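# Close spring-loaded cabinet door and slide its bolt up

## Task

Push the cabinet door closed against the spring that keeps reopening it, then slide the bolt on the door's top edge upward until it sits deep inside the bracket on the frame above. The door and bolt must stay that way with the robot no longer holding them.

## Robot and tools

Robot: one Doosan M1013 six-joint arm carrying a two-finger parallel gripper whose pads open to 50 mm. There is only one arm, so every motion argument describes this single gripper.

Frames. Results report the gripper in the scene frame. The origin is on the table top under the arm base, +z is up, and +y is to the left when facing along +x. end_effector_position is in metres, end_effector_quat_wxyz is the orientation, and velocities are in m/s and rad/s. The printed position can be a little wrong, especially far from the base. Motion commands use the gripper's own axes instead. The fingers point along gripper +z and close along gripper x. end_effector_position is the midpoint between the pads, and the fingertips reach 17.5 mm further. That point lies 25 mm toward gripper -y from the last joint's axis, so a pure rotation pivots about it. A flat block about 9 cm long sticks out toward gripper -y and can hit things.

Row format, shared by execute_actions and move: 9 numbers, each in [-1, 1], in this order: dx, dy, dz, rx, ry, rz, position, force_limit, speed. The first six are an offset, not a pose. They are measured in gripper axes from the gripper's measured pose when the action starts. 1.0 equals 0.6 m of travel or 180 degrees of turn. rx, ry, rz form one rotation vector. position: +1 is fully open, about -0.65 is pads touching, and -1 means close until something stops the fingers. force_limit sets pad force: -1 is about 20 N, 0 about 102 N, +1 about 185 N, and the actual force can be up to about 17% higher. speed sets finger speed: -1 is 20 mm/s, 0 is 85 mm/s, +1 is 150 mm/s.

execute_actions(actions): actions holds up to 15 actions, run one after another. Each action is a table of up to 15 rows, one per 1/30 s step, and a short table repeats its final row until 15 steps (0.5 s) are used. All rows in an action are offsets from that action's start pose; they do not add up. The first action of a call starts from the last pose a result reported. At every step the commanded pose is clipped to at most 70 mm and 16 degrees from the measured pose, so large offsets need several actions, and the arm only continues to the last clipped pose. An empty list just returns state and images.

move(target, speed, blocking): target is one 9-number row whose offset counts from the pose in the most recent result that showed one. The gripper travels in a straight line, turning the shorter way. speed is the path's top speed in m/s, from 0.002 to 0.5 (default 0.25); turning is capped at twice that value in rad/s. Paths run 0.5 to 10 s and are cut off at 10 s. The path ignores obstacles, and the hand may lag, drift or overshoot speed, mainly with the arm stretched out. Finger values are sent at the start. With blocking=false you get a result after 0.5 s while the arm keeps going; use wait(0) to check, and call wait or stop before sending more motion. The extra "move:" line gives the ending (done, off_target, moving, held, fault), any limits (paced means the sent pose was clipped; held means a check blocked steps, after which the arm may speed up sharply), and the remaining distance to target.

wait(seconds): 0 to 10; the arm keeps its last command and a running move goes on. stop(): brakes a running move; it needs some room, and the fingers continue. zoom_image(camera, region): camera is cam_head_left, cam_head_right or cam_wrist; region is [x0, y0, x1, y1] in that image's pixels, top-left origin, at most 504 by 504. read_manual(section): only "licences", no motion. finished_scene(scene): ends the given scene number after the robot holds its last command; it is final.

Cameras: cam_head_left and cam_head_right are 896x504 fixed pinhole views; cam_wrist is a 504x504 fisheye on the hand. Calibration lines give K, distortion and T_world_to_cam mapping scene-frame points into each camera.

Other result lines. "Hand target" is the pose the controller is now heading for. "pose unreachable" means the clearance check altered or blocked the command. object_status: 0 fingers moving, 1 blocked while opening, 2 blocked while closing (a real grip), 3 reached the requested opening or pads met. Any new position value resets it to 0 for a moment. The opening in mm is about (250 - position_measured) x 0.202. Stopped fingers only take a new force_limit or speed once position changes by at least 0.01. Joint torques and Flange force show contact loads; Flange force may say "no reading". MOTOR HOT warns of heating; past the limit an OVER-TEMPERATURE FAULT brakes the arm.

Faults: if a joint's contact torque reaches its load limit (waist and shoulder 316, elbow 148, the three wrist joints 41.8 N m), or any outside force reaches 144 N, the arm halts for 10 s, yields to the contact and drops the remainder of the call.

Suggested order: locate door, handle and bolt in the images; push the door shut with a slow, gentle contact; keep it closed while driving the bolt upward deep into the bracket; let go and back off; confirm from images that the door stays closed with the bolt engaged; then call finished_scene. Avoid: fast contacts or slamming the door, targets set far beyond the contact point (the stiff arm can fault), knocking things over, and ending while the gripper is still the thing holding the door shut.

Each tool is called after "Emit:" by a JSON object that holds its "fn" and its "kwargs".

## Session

Emit:
{"fn": "execute_actions", "kwargs": {"actions": []}}

Scene clock: 0.00 s.
end_effector_position=(+0.4643, +0.1014, +0.2906) position_measured=3 object_status=3 end_effector_quat_wxyz=(-0.115, +0.753, -0.645, -0.052) end_effector_velocity=(-0.001, -0.000, -0.000) end_effector_angular_velocity=(-0.000, +0.001, +0.000)
Joint positions: [-0.042 -0.152  2.129  0.282  1.121  2.837]
Joint velocities: [-0.    -0.001  0.002 -0.     0.    -0.   ]
Joint torques (N m, as the joint torque sensors report them, + toward a larger angle): no reading
Flange force (N, the push that the arm receives, along the gripper's own x y z axes): no reading
Hand target: +0.464, +0.101, +0.291; -0.115, +0.753, -0.645, -0.052
camera_calibration (this result's frames):
cam_wrist: T_world_to_cam=[[0.0529019, -0.983876, -0.170849, 0.128127], [-0.9725, -0.0896197, 0.214972, 0.393153], [-0.226817, 0.154778, -0.96156, 0.516228], [0, 0, 0, 1]] pos_world=[0.492652, 0.0813948, 0.433758]

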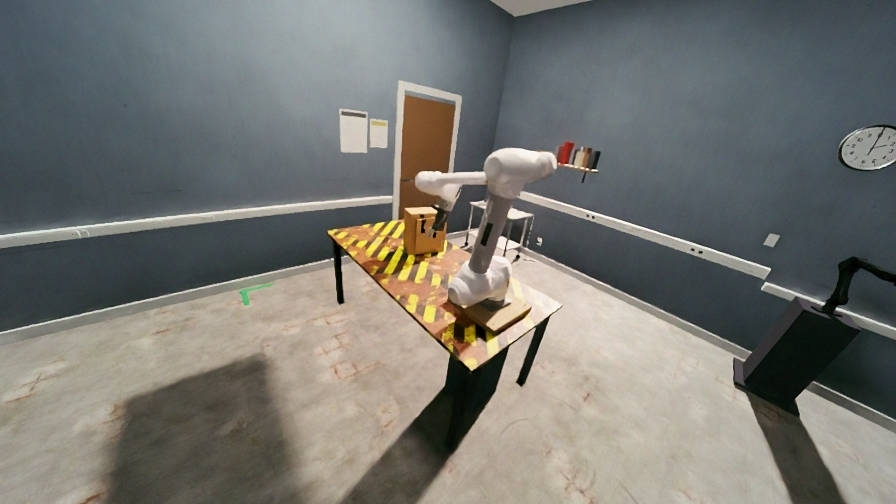

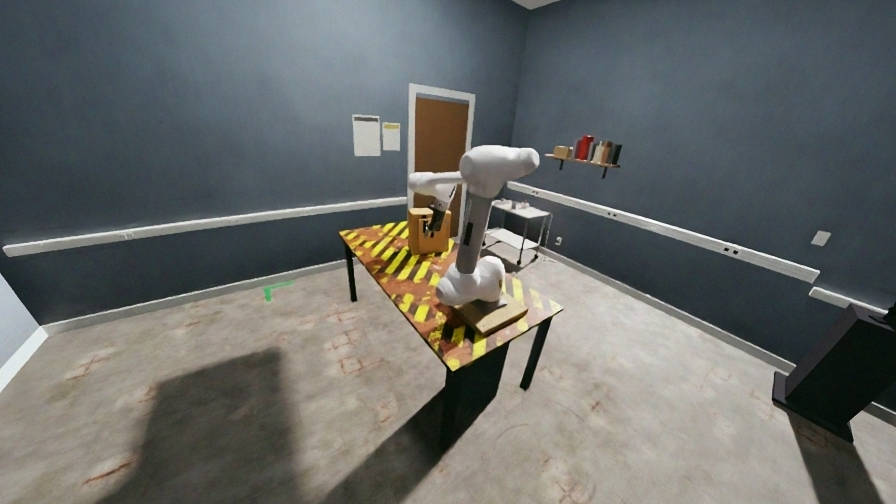

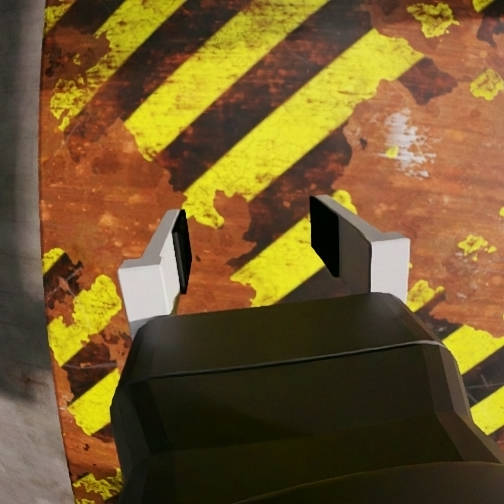

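Emit:
{"fn": "move", "kwargs": {"target": [0.186,-0.111,0.055,0.468,0.096,-0.021,-0.5,0,0], "speed": 0.3}}

Scene clock: 12.80 s.
end_effector_position=(+0.5506, +0.0113, +0.2404) position_measured=227 object_status=3 end_effector_quat_wxyz=(+0.501, -0.500, +0.500, -0.499) end_effector_velocity=(+0.000, +0.001, -0.001) end_effector_angular_velocity=(-0.001, -0.002, +0.006)
Joint positions: [-0.11   0.344  2.733 -0.103 -1.502  3.156]
Joint velocities: [-0.001  0.007  0.    -0.007 -0.009 -0.002]
Joint torques (N m, as the joint torque sensors report them, + toward a larger angle): [  1.08 -40.45  -4.41  -0.19  -3.65   0.05]
Flange force (N, the push that the arm receives, along the gripper's own x y z axes): [2.5 -6.9 2.2]
Hand target: +0.551, +0.011, +0.240; +0.501, -0.500, +0.500, -0.499
Off the commanded pose: 0.000 m, 0 deg.
move: done; limits=paced
camera_calibration (this result's frames):
cam_wrist: T_world_to_cam=[[-0.0665589, -0.992168, -0.105702, 0.0765507], [-0.297947, 0.120867, -0.946899, 0.38539], [0.952259, -0.0315309, -0.303659, -0.303815], [0, 0, 0, 1]] pos_world=[0.409232, 0.0197906, 0.280761]

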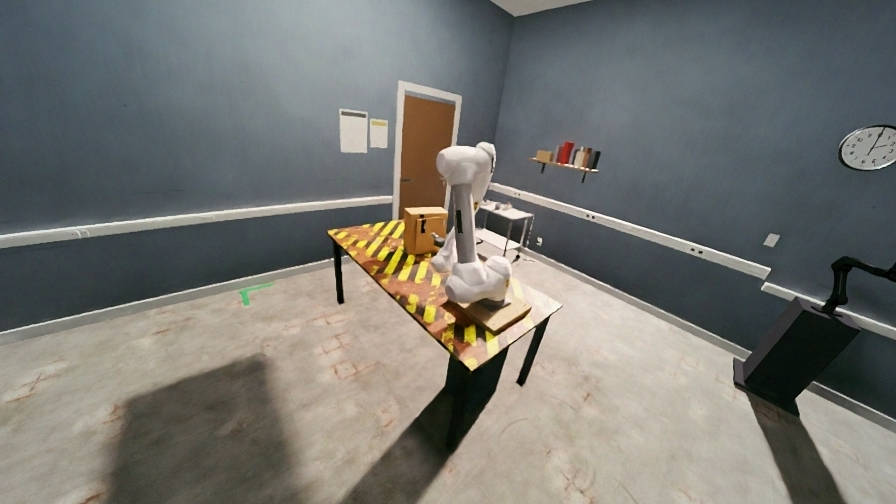

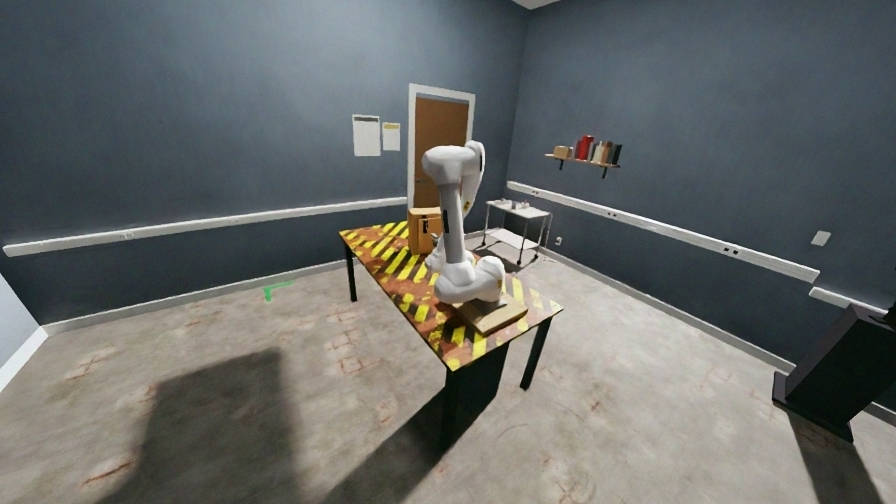

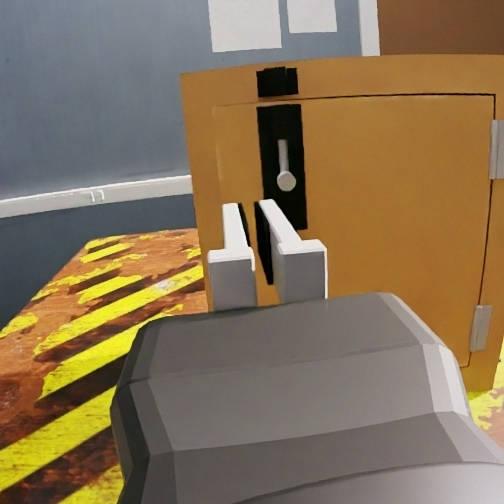

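Emit:
{"fn": "move", "kwargs": {"target": [0.055,0.036,0.175,0,0,0,-0.5,0,0]}}

Scene clock: 18.30 s.
end_effector_position=(+0.6557, -0.0214, +0.2190) position_measured=227 object_status=3 end_effector_quat_wxyz=(+0.501, -0.500, +0.500, -0.499) end_effector_velocity=(+0.001, +0.000, -0.001) end_effector_angular_velocity=(-0.000, +0.001, +0.001)
Joint positions: [-0.172  0.454  2.545 -0.166 -1.426  3.173]
Joint velocities: [ 0.     0.002 -0.002 -0.001  0.001  0.   ]
Joint torques (N m, as the joint torque sensors report them, + toward a larger angle): [ -0.7  -53.99  -6.08   0.2   -3.46  -0.03]
Flange force (N, the push that the arm receives, along the gripper's own x y z axes): [-1.9 -3.3 4.9]
Hand target: +0.656, -0.021, +0.219; +0.501, -0.500, +0.500, -0.499
Off the commanded pose: 0.000 m, 0 deg.
move: done
camera_calibration (this result's frames):
cam_wrist: T_world_to_cam=[[-0.0665619, -0.992158, -0.10579, 0.0488164], [-0.297924, 0.120951, -0.946896, 0.400338], [0.952266, -0.0315098, -0.303639, -0.41138], [0, 0, 0, 1]] pos_world=[0.514263, -0.0129502, 0.259332]

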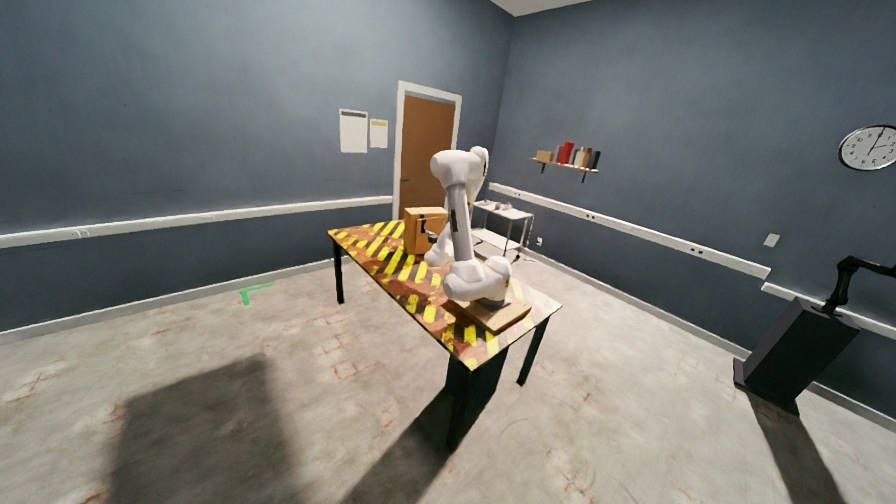

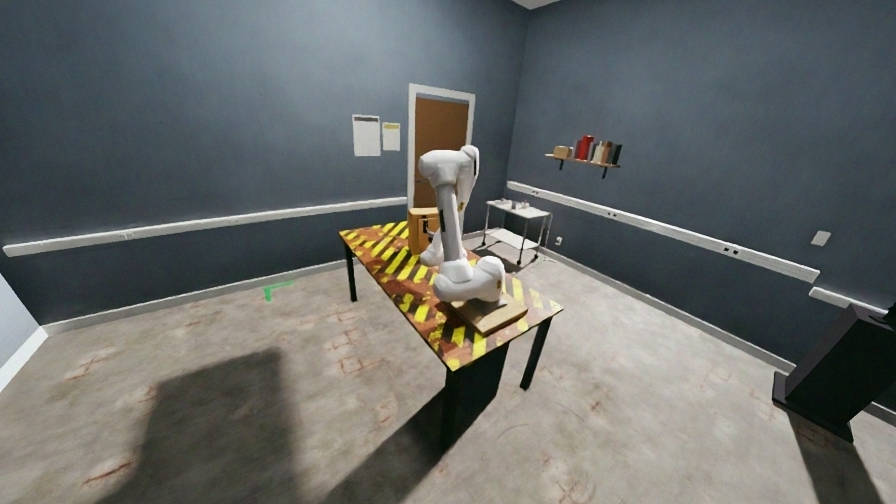

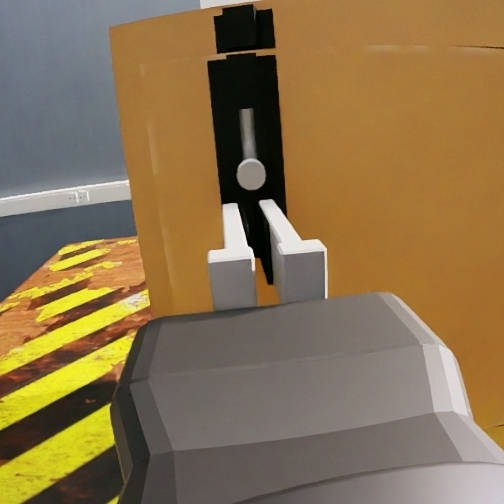

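Emit:
{"fn": "move", "kwargs": {"target": [0.009,0.008,0.077,0,0.035,0,-0.5,0,0], "speed": 0.04}}

Scene clock: 25.10 s.
end_effector_position=(+0.7018, -0.0267, +0.2143) position_measured=227 object_status=3 end_effector_quat_wxyz=(+0.473, -0.472, +0.527, -0.526) end_effector_velocity=(+0.001, -0.001, +0.000) end_effector_angular_velocity=(-0.001, -0.001, -0.003)
Joint positions: [-0.083  0.488  2.459  0.035 -1.372  3.143]
Joint velocities: [ 0.001  0.001 -0.003  0.004  0.001 -0.001]
Joint torques (N m, as the joint torque sensors report them, + toward a larger angle): [ -1.15 -61.17 -10.53   0.47  -3.4    0.23]
Flange force (N, the push that the arm receives, along the gripper's own x y z axes): [-2.6 -0.5 2.9]
Hand target: +0.702, -0.027, +0.214; +0.473, -0.472, +0.527, -0.526
Off the commanded pose: 0.000 m, 0 deg.
move: done
camera_calibration (this result's frames):
cam_wrist: T_world_to_cam=[[-0.17485, -0.978887, -0.105866, 0.122486], [-0.282939, 0.152942, -0.946866, 0.400568], [0.943066, -0.135606, -0.303707, -0.453229], [0, 0, 0, 1]] pos_world=[0.562178, -0.00282413, 0.254602]

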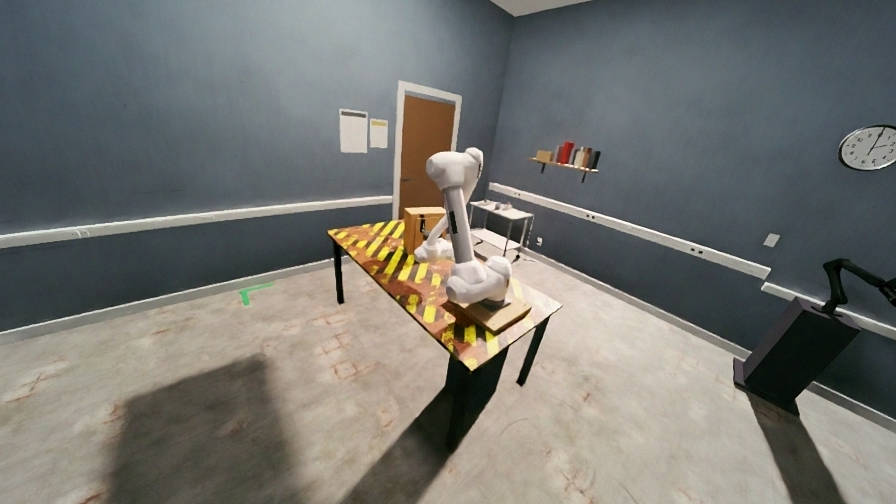

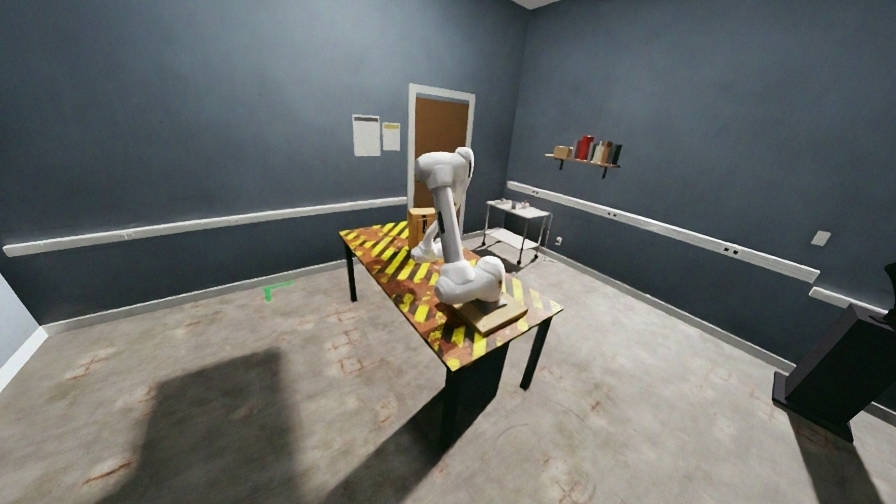

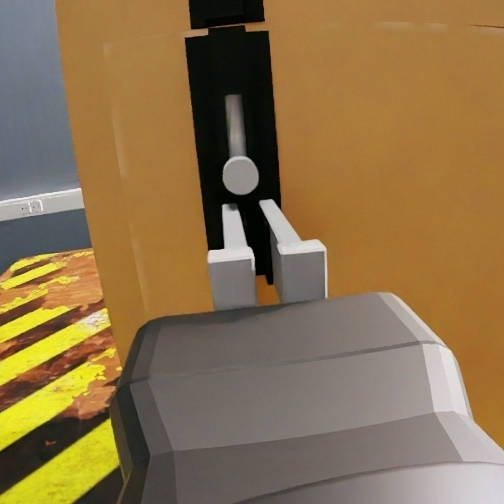

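Emit:
{"fn": "move", "kwargs": {"target": [-0.004,-0.006,0.016,0,0,0,-0.5,0,0], "speed": 0.02}}

Scene clock: 39.40 s.
end_effector_position=(+0.7115, -0.0254, +0.2179) position_measured=227 object_status=3 end_effector_quat_wxyz=(+0.473, -0.472, +0.527, -0.526) end_effector_velocity=(+0.000, +0.000, -0.000) end_effector_angular_velocity=(-0.000, +0.001, -0.000)
Joint positions: [-0.078  0.485  2.441  0.04  -1.35   3.141]
Joint velocities: [ 0.    -0.001 -0.001  0.001  0.002 -0.   ]
Joint torques (N m, as the joint torque sensors report them, + toward a larger angle): [  0.41 -63.5  -18.14  -0.18  -4.13   0.12]
Flange force (N, the push that the arm receives, along the gripper's own x y z axes): [0.5 1.9 -7.4]
Hand target: +0.712, -0.025, +0.218; +0.473, -0.472, +0.527, -0.526
Off the commanded pose: 0.000 m, 0 deg.
move: done
camera_calibration (this result's frames):
cam_wrist: T_world_to_cam=[[-0.174851, -0.978886, -0.105872, 0.125885], [-0.282952, 0.152949, -0.94686, 0.406517], [0.943062, -0.135603, -0.303721, -0.461135], [0, 0, 0, 1]] pos_world=[0.571915, -0.00148099, 0.258186]

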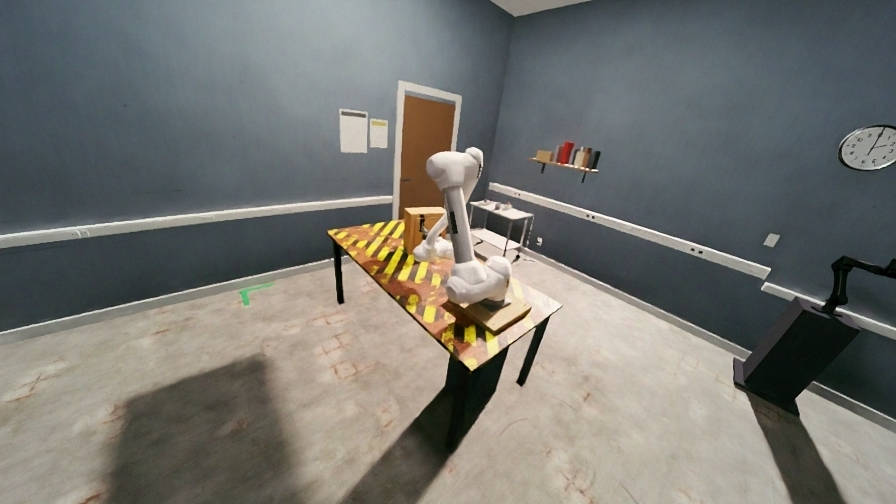

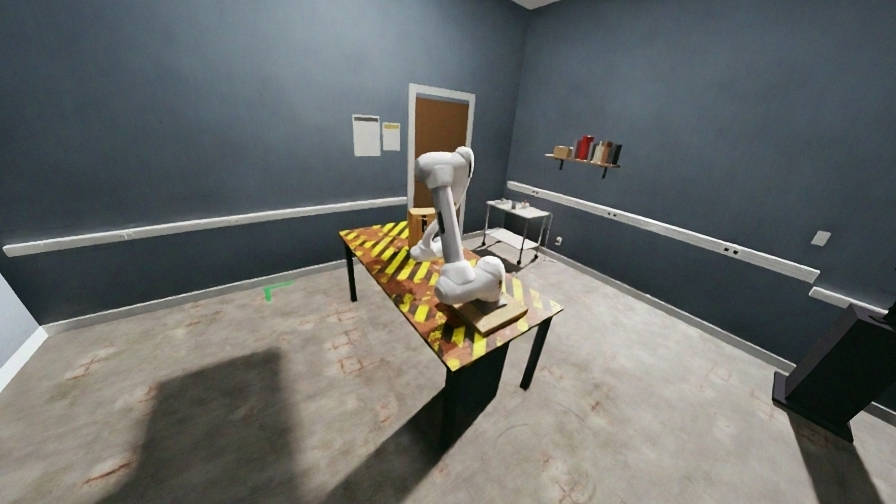

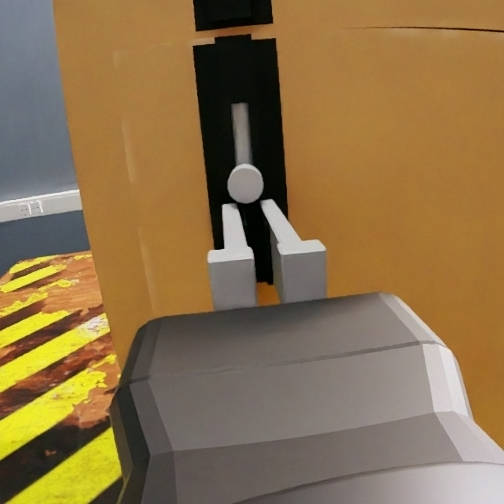

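Emit:
{"fn": "move", "kwargs": {"target": [0,-0.006,0.009,0,0,0,-0.5,0,0], "speed": 0.015}}

Scene clock: 44.20 s.
end_effector_position=(+0.7168, -0.0259, +0.2214) position_measured=227 object_status=3 end_effector_quat_wxyz=(+0.473, -0.472, +0.527, -0.526) end_effector_velocity=(+0.000, -0.001, +0.001) end_effector_angular_velocity=(+0.000, -0.001, -0.002)
Joint positions: [-0.078  0.479  2.431  0.04  -1.335  3.14 ]
Joint velocities: [-0.001 -0.002 -0.001  0.     0.002 -0.   ]
Joint torques (N m, as the joint torque sensors report them, + toward a larger angle): [ -0.74 -66.66 -25.15  -0.27  -6.46   0.21]
Flange force (N, the push that the arm receives, along the gripper's own x y z axes): [-1.6 3.9 -14.5]
Hand target: +0.717, -0.026, +0.221; +0.473, -0.472, +0.527, -0.526
Off the commanded pose: 0.000 m, 0 deg.
move: done
camera_calibration (this result's frames):
cam_wrist: T_world_to_cam=[[-0.174887, -0.978878, -0.105886, 0.126643], [-0.282962, 0.152976, -0.946853, 0.411483], [0.943052, -0.135631, -0.303739, -0.465127], [0, 0, 0, 1]] pos_world=[0.577221, -0.00206471, 0.261747]

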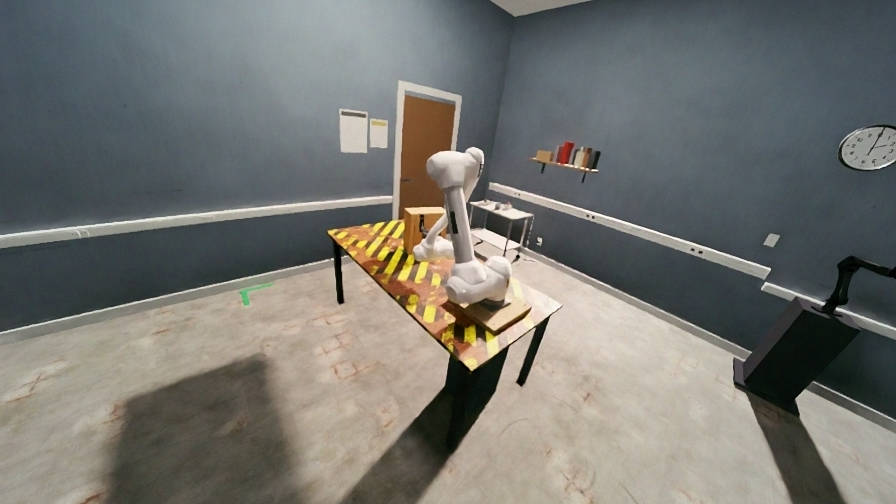

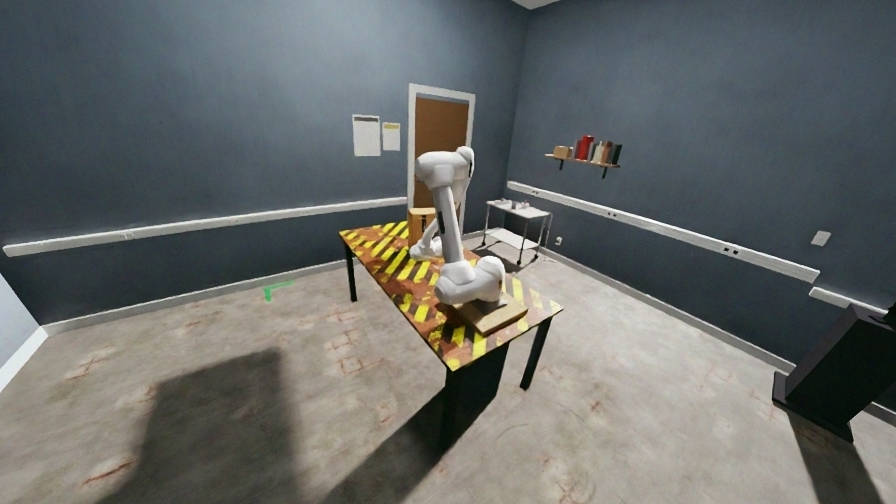

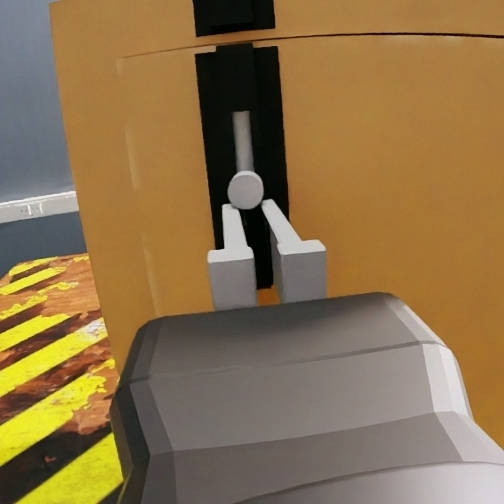

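Emit:
{"fn": "move", "kwargs": {"target": [0,-0.008,0.006,0,0,0,-0.5,0,0], "speed": 0.015}}

Scene clock: 48.70 s.
end_effector_position=(+0.7204, -0.0263, +0.2262) position_measured=227 object_status=3 end_effector_quat_wxyz=(+0.473, -0.472, +0.527, -0.526) end_effector_velocity=(+0.000, +0.000, +0.000) end_effector_angular_velocity=(-0.000, +0.001, +0.001)
Joint positions: [-0.079  0.47   2.425  0.04  -1.319  3.14 ]
Joint velocities: [-0.    -0.    -0.001 -0.002  0.002  0.   ]
Joint torques (N m, as the joint torque sensors report them, + toward a larger angle): [ -0.14 -70.2  -29.52   0.03  -7.13  -0.06]
Flange force (N, the push that the arm receives, along the gripper's own x y z axes): [1.1 12.1 -18.0]
Hand target: +0.720, -0.026, +0.226; +0.473, -0.472, +0.527, -0.526
Off the commanded pose: 0.000 m, 0 deg.
move: done
camera_calibration (this result's frames):
cam_wrist: T_world_to_cam=[[-0.174887, -0.978877, -0.105893, 0.127388], [-0.282973, 0.152984, -0.946848, 0.417043], [0.943049, -0.135627, -0.303751, -0.467065], [0, 0, 0, 1]] pos_world=[0.580756, -0.00244988, 0.266494]

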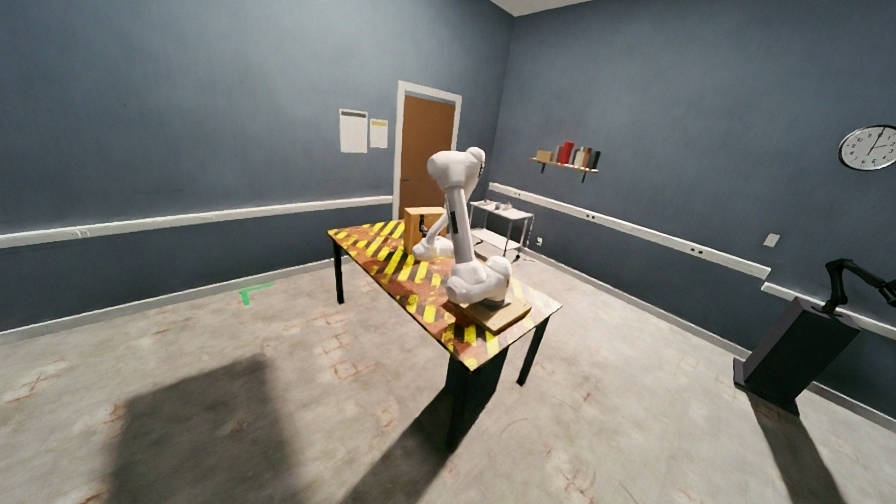

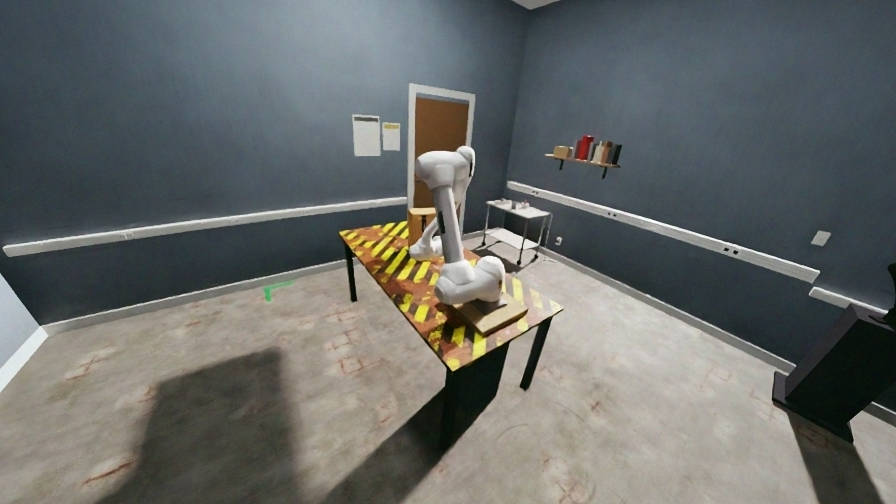

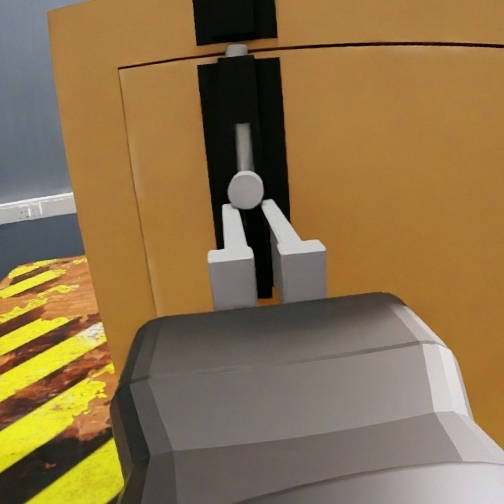

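Emit:
{"fn": "move", "kwargs": {"target": [0,-0.011,0.002,0,0,0,-0.5,0,0], "speed": 0.012}}

Scene clock: 52.10 s.
end_effector_position=(+0.7217, -0.0265, +0.2327) position_measured=227 object_status=3 end_effector_quat_wxyz=(+0.473, -0.472, +0.527, -0.526) end_effector_velocity=(+0.000, +0.000, +0.001) end_effector_angular_velocity=(-0.001, -0.001, +0.000)
Joint positions: [-0.079  0.455  2.422  0.04  -1.301  3.139]
Joint velocities: [ 0.001 -0.002 -0.     0.     0.001 -0.001]
Joint torques (N m, as the joint torque sensors report them, + toward a larger angle): [   2.   -113.54  -36.33   -0.1   -24.55    0.08]
Flange force (N, the push that the arm receives, along the gripper's own x y z axes): [1.5 73.8 20.3]
Hand target: +0.722, -0.026, +0.233; +0.473, -0.472, +0.527, -0.526
Off the commanded pose: 0.000 m, 0 deg.
move: done
camera_calibration (this result's frames):
cam_wrist: T_world_to_cam=[[-0.174854, -0.978884, -0.105883, 0.128148], [-0.283044, 0.152975, -0.946829, 0.42365], [0.943033, -0.135588, -0.303815, -0.466339], [0, 0, 0, 1]] pos_world=[0.582093, -0.00259551, 0.273012]

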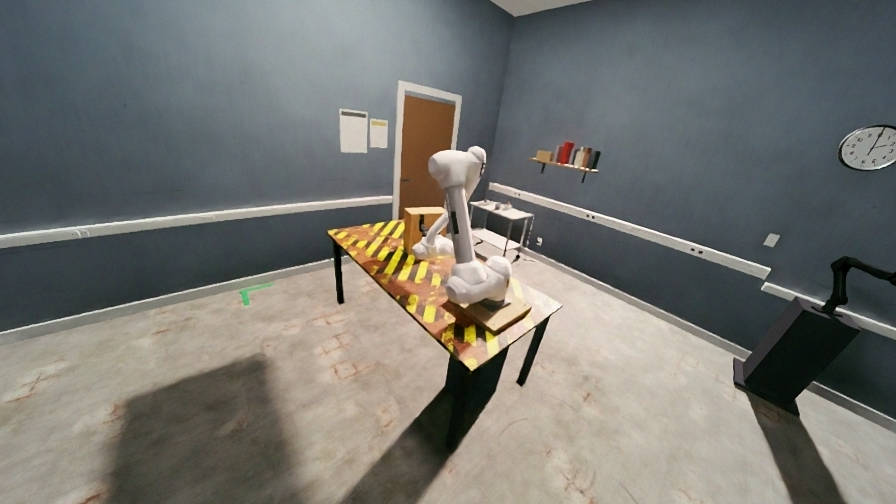

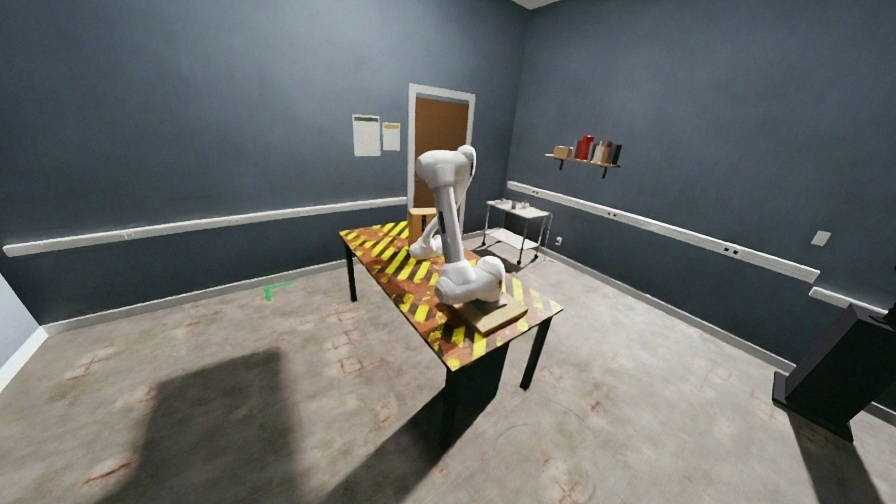

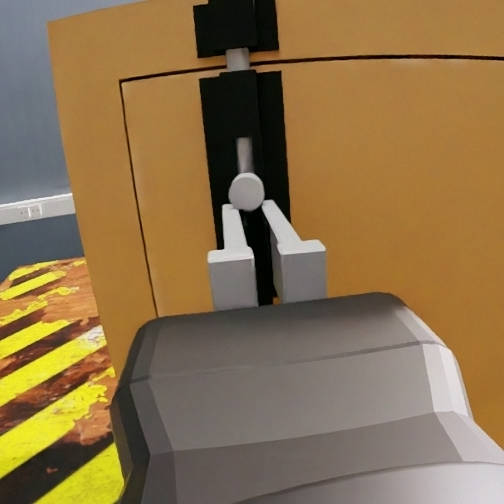

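The bolt caught on the bracket's front edge, so I'll ease down and push the door slightly further in.

Emit:
{"fn": "move", "kwargs": {"target": [0,0.002,0.002,0,0,0,-0.5,0,0], "speed": 0.005}}

Emit:
{"fn": "move", "kwargs": {"target": [0,-0.003,0,0,0,0,-0.5,0,0], "speed": 0.005}}

Scene clock: 58.43 s.
end_effector_position=(+0.7229, -0.0266, +0.2315) position_measured=227 object_status=3 end_effector_quat_wxyz=(+0.473, -0.472, +0.527, -0.526) end_effector_velocity=(+0.000, -0.002, -0.000) end_effector_angular_velocity=(+0.000, +0.001, -0.003)
Joint positions: [-0.079  0.459  2.42   0.04  -1.303  3.139]
Joint velocities: [-0.002  0.001 -0.001  0.001  0.001 -0.   ]
Joint torques (N m, as the joint torque sensors report them, + toward a larger angle): [ -2.6  -53.77 -19.95   0.89   0.29   0.21]
Flange force (N, the push that the arm receives, along the gripper's own x y z axes): [-3.6 -9.3 -18.4]
Hand target: +0.723, -0.027, +0.231; +0.473, -0.472, +0.527, -0.526
Off the commanded pose: 0.000 m, 0 deg.
move: done
camera_calibration (this result's frames):
cam_wrist: T_world_to_cam=[[-0.174953, -0.978871, -0.105844, 0.128162], [-0.282934, 0.152952, -0.946865, 0.422857], [0.943048, -0.13571, -0.303715, -0.467854], [0, 0, 0, 1]] pos_world=[0.583271, -0.00271554, 0.27186]

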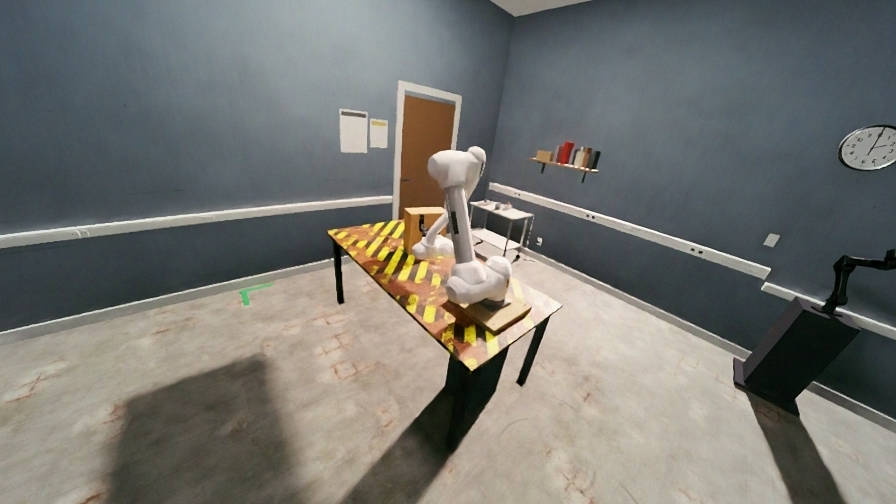

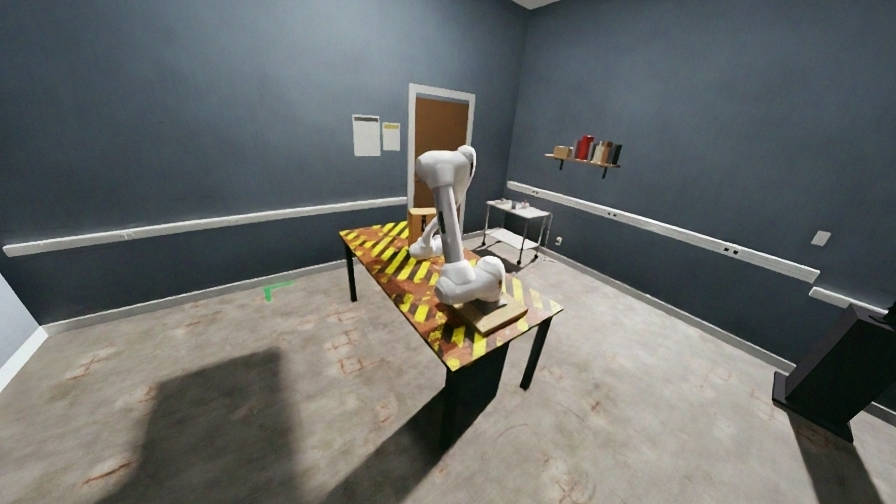

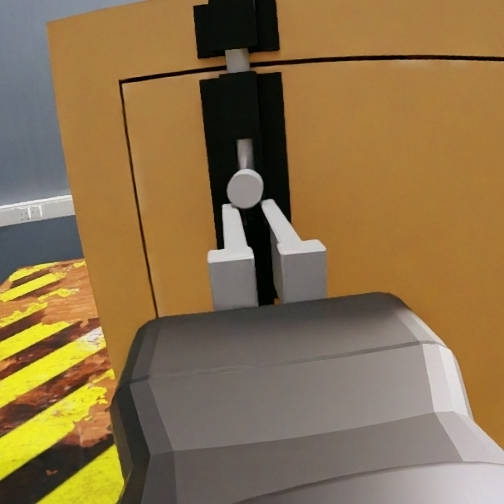

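Scene clock: 59.13 s.
end_effector_position=(+0.7229, -0.0266, +0.2333) position_measured=227 object_status=3 end_effector_quat_wxyz=(+0.473, -0.472, +0.527, -0.526) end_effector_velocity=(-0.000, -0.000, +0.001) end_effector_angular_velocity=(-0.001, -0.001, -0.000)
Joint positions: [-0.079  0.455  2.419  0.04  -1.298  3.139]
Joint velocities: [ 0.    -0.001  0.     0.    -0.001 -0.001]
Joint torques (N m, as the joint torque sensors report them, + toward a larger angle): [ -2.15 -72.12 -31.27   0.39  -7.52  -0.21]
Flange force (N, the push that the arm receives, along the gripper's own x y z axes): [-3.0 17.0 -17.4]
Hand target: +0.723, -0.027, +0.233; +0.473, -0.472, +0.527, -0.526
Off the commanded pose: 0.000 m, 0 deg.
move: done
camera_calibration (this result's frames):
cam_wrist: T_world_to_cam=[[-0.174939, -0.978867, -0.105902, 0.128355], [-0.282942, 0.153005, -0.946854, 0.424539], [0.943048, -0.135678, -0.303729, -0.467306], [0, 0, 0, 1]] pos_world=[0.583267, -0.00271737, 0.273635]

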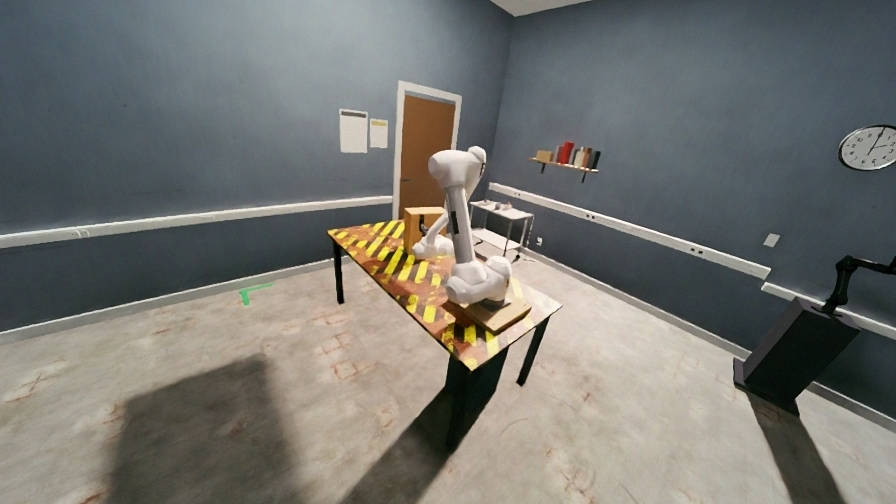

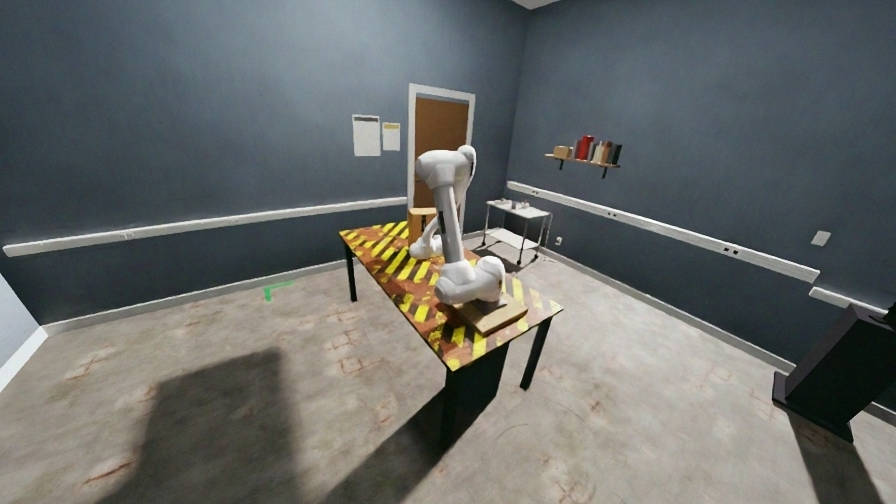

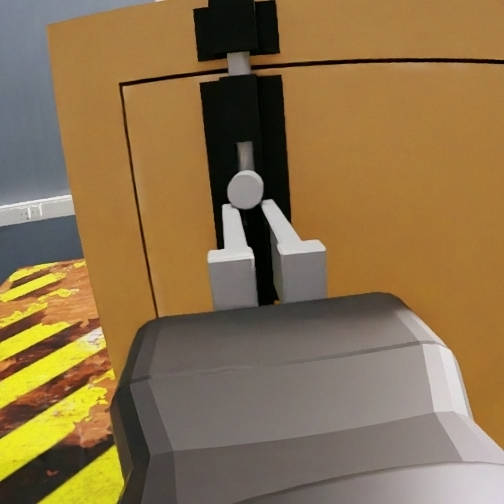

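Emit:
{"fn": "move", "kwargs": {"target": [0,-0.021,0.0005,0,0,0,-0.5,0,0], "speed": 0.02}}

Emit:
{"fn": "move", "kwargs": {"target": [0,0.004,-0.05,0,0,0,-0.5,0,0], "speed": 0.05}}

Scene clock: 81.43 s.
end_effector_position=(+0.7231, -0.0266, +0.2458) position_measured=227 object_status=3 end_effector_quat_wxyz=(+0.473, -0.472, +0.527, -0.526) end_effector_velocity=(-0.000, -0.002, +0.000) end_effector_angular_velocity=(+0.000, +0.002, -0.003)
Joint positions: [-0.079  0.426  2.418  0.04  -1.267  3.138]
Joint velocities: [-0.002 -0.003  0.     0.001  0.004 -0.   ]
Joint torques (N m, as the joint torque sensors report them, + toward a larger angle): [ -2.53 -67.9  -33.83   0.57  -7.63   0.08]
Flange force (N, the push that the arm receives, along the gripper's own x y z axes): [-3.5 11.8 -21.0]
Hand target: +0.723, -0.027, +0.246; +0.473, -0.472, +0.527, -0.526
Off the commanded pose: 0.000 m, 0 deg.
move: done
camera_calibration (this result's frames):
cam_wrist: T_world_to_cam=[[-0.174928, -0.978868, -0.105913, 0.129688], [-0.282945, 0.153013, -0.946852, 0.436452], [0.94305, -0.135663, -0.303732, -0.463778], [0, 0, 0, 1]] pos_world=[0.583543, -0.00275226, 0.286127]

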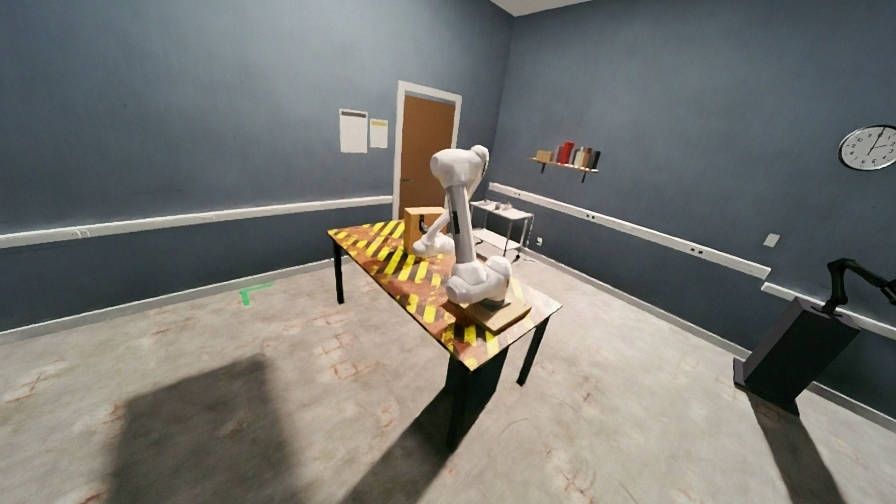

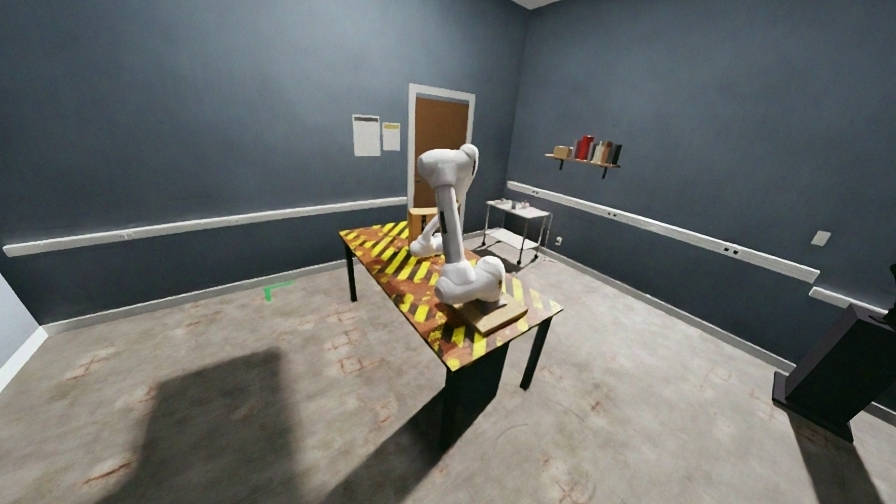

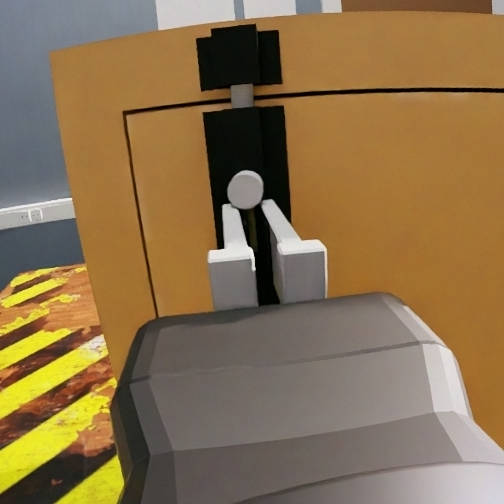

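Scene clock: 82.33 s.
end_effector_position=(+0.6934, -0.0234, +0.2434) position_measured=227 object_status=3 end_effector_quat_wxyz=(+0.473, -0.472, +0.527, -0.526) end_effector_velocity=(-0.001, +0.000, +0.000) end_effector_angular_velocity=(-0.000, -0.000, -0.000)
Joint positions: [-0.076  0.41   2.472  0.042 -1.307  3.139]
Joint velocities: [ 0.    -0.     0.002  0.001 -0.002 -0.   ]
Joint torques (N m, as the joint torque sensors report them, + toward a larger angle): [  0.07 -56.   -12.33   0.7   -3.33   0.25]
Flange force (N, the push that the arm receives, along the gripper's own x y z axes): [-0.2 -1.9 4.5]
Hand target: +0.693, -0.023, +0.243; +0.473, -0.472, +0.527, -0.526
Off the commanded pose: 0.000 m, 0 deg.
move: done
camera_calibration (this result's frames):
cam_wrist: T_world_to_cam=[[-0.174938, -0.978869, -0.105888, 0.127377], [-0.282945, 0.152991, -0.946856, 0.425246], [0.943048, -0.135681, -0.30373, -0.436038], [0, 0, 0, 1]] pos_world=[0.553809, 0.000464146, 0.283696]

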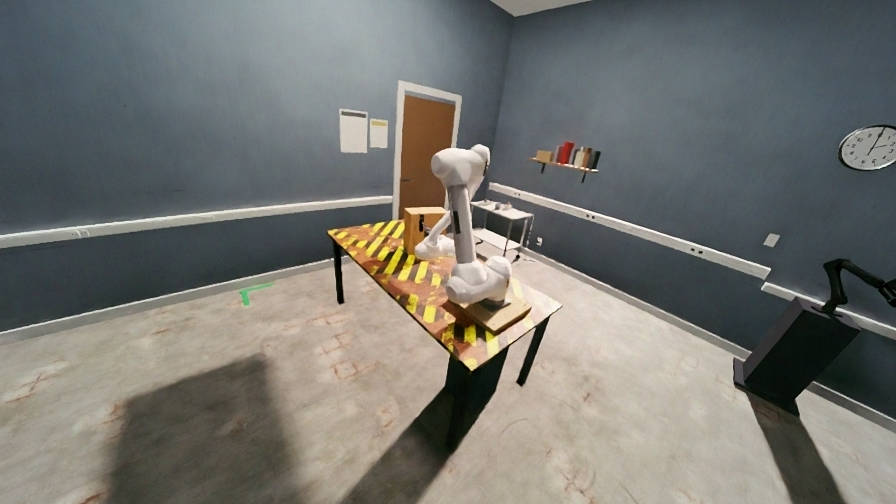

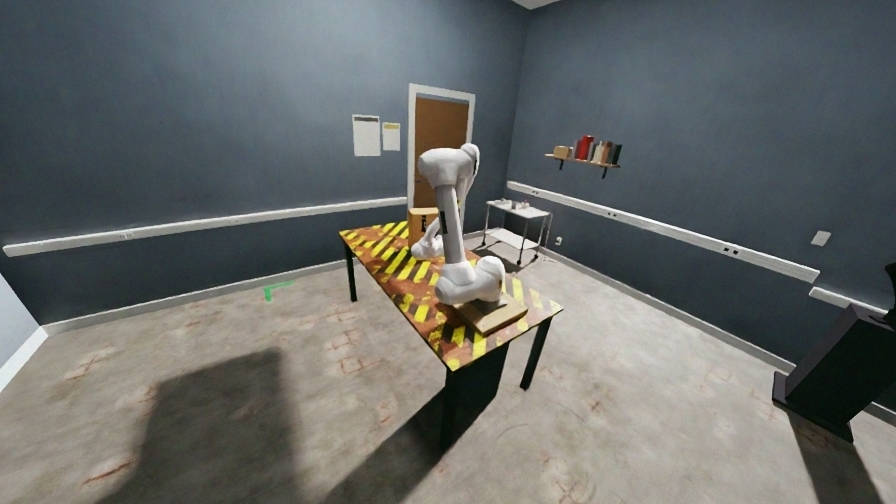

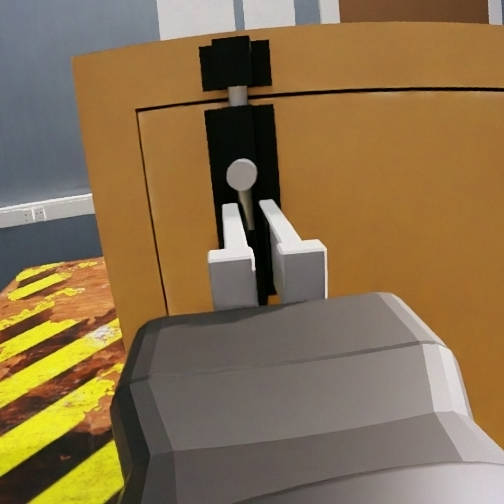

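Emit:
{"fn": "finished_scene", "kwargs": {"scene": 2}}

The scene is finished: the task was done.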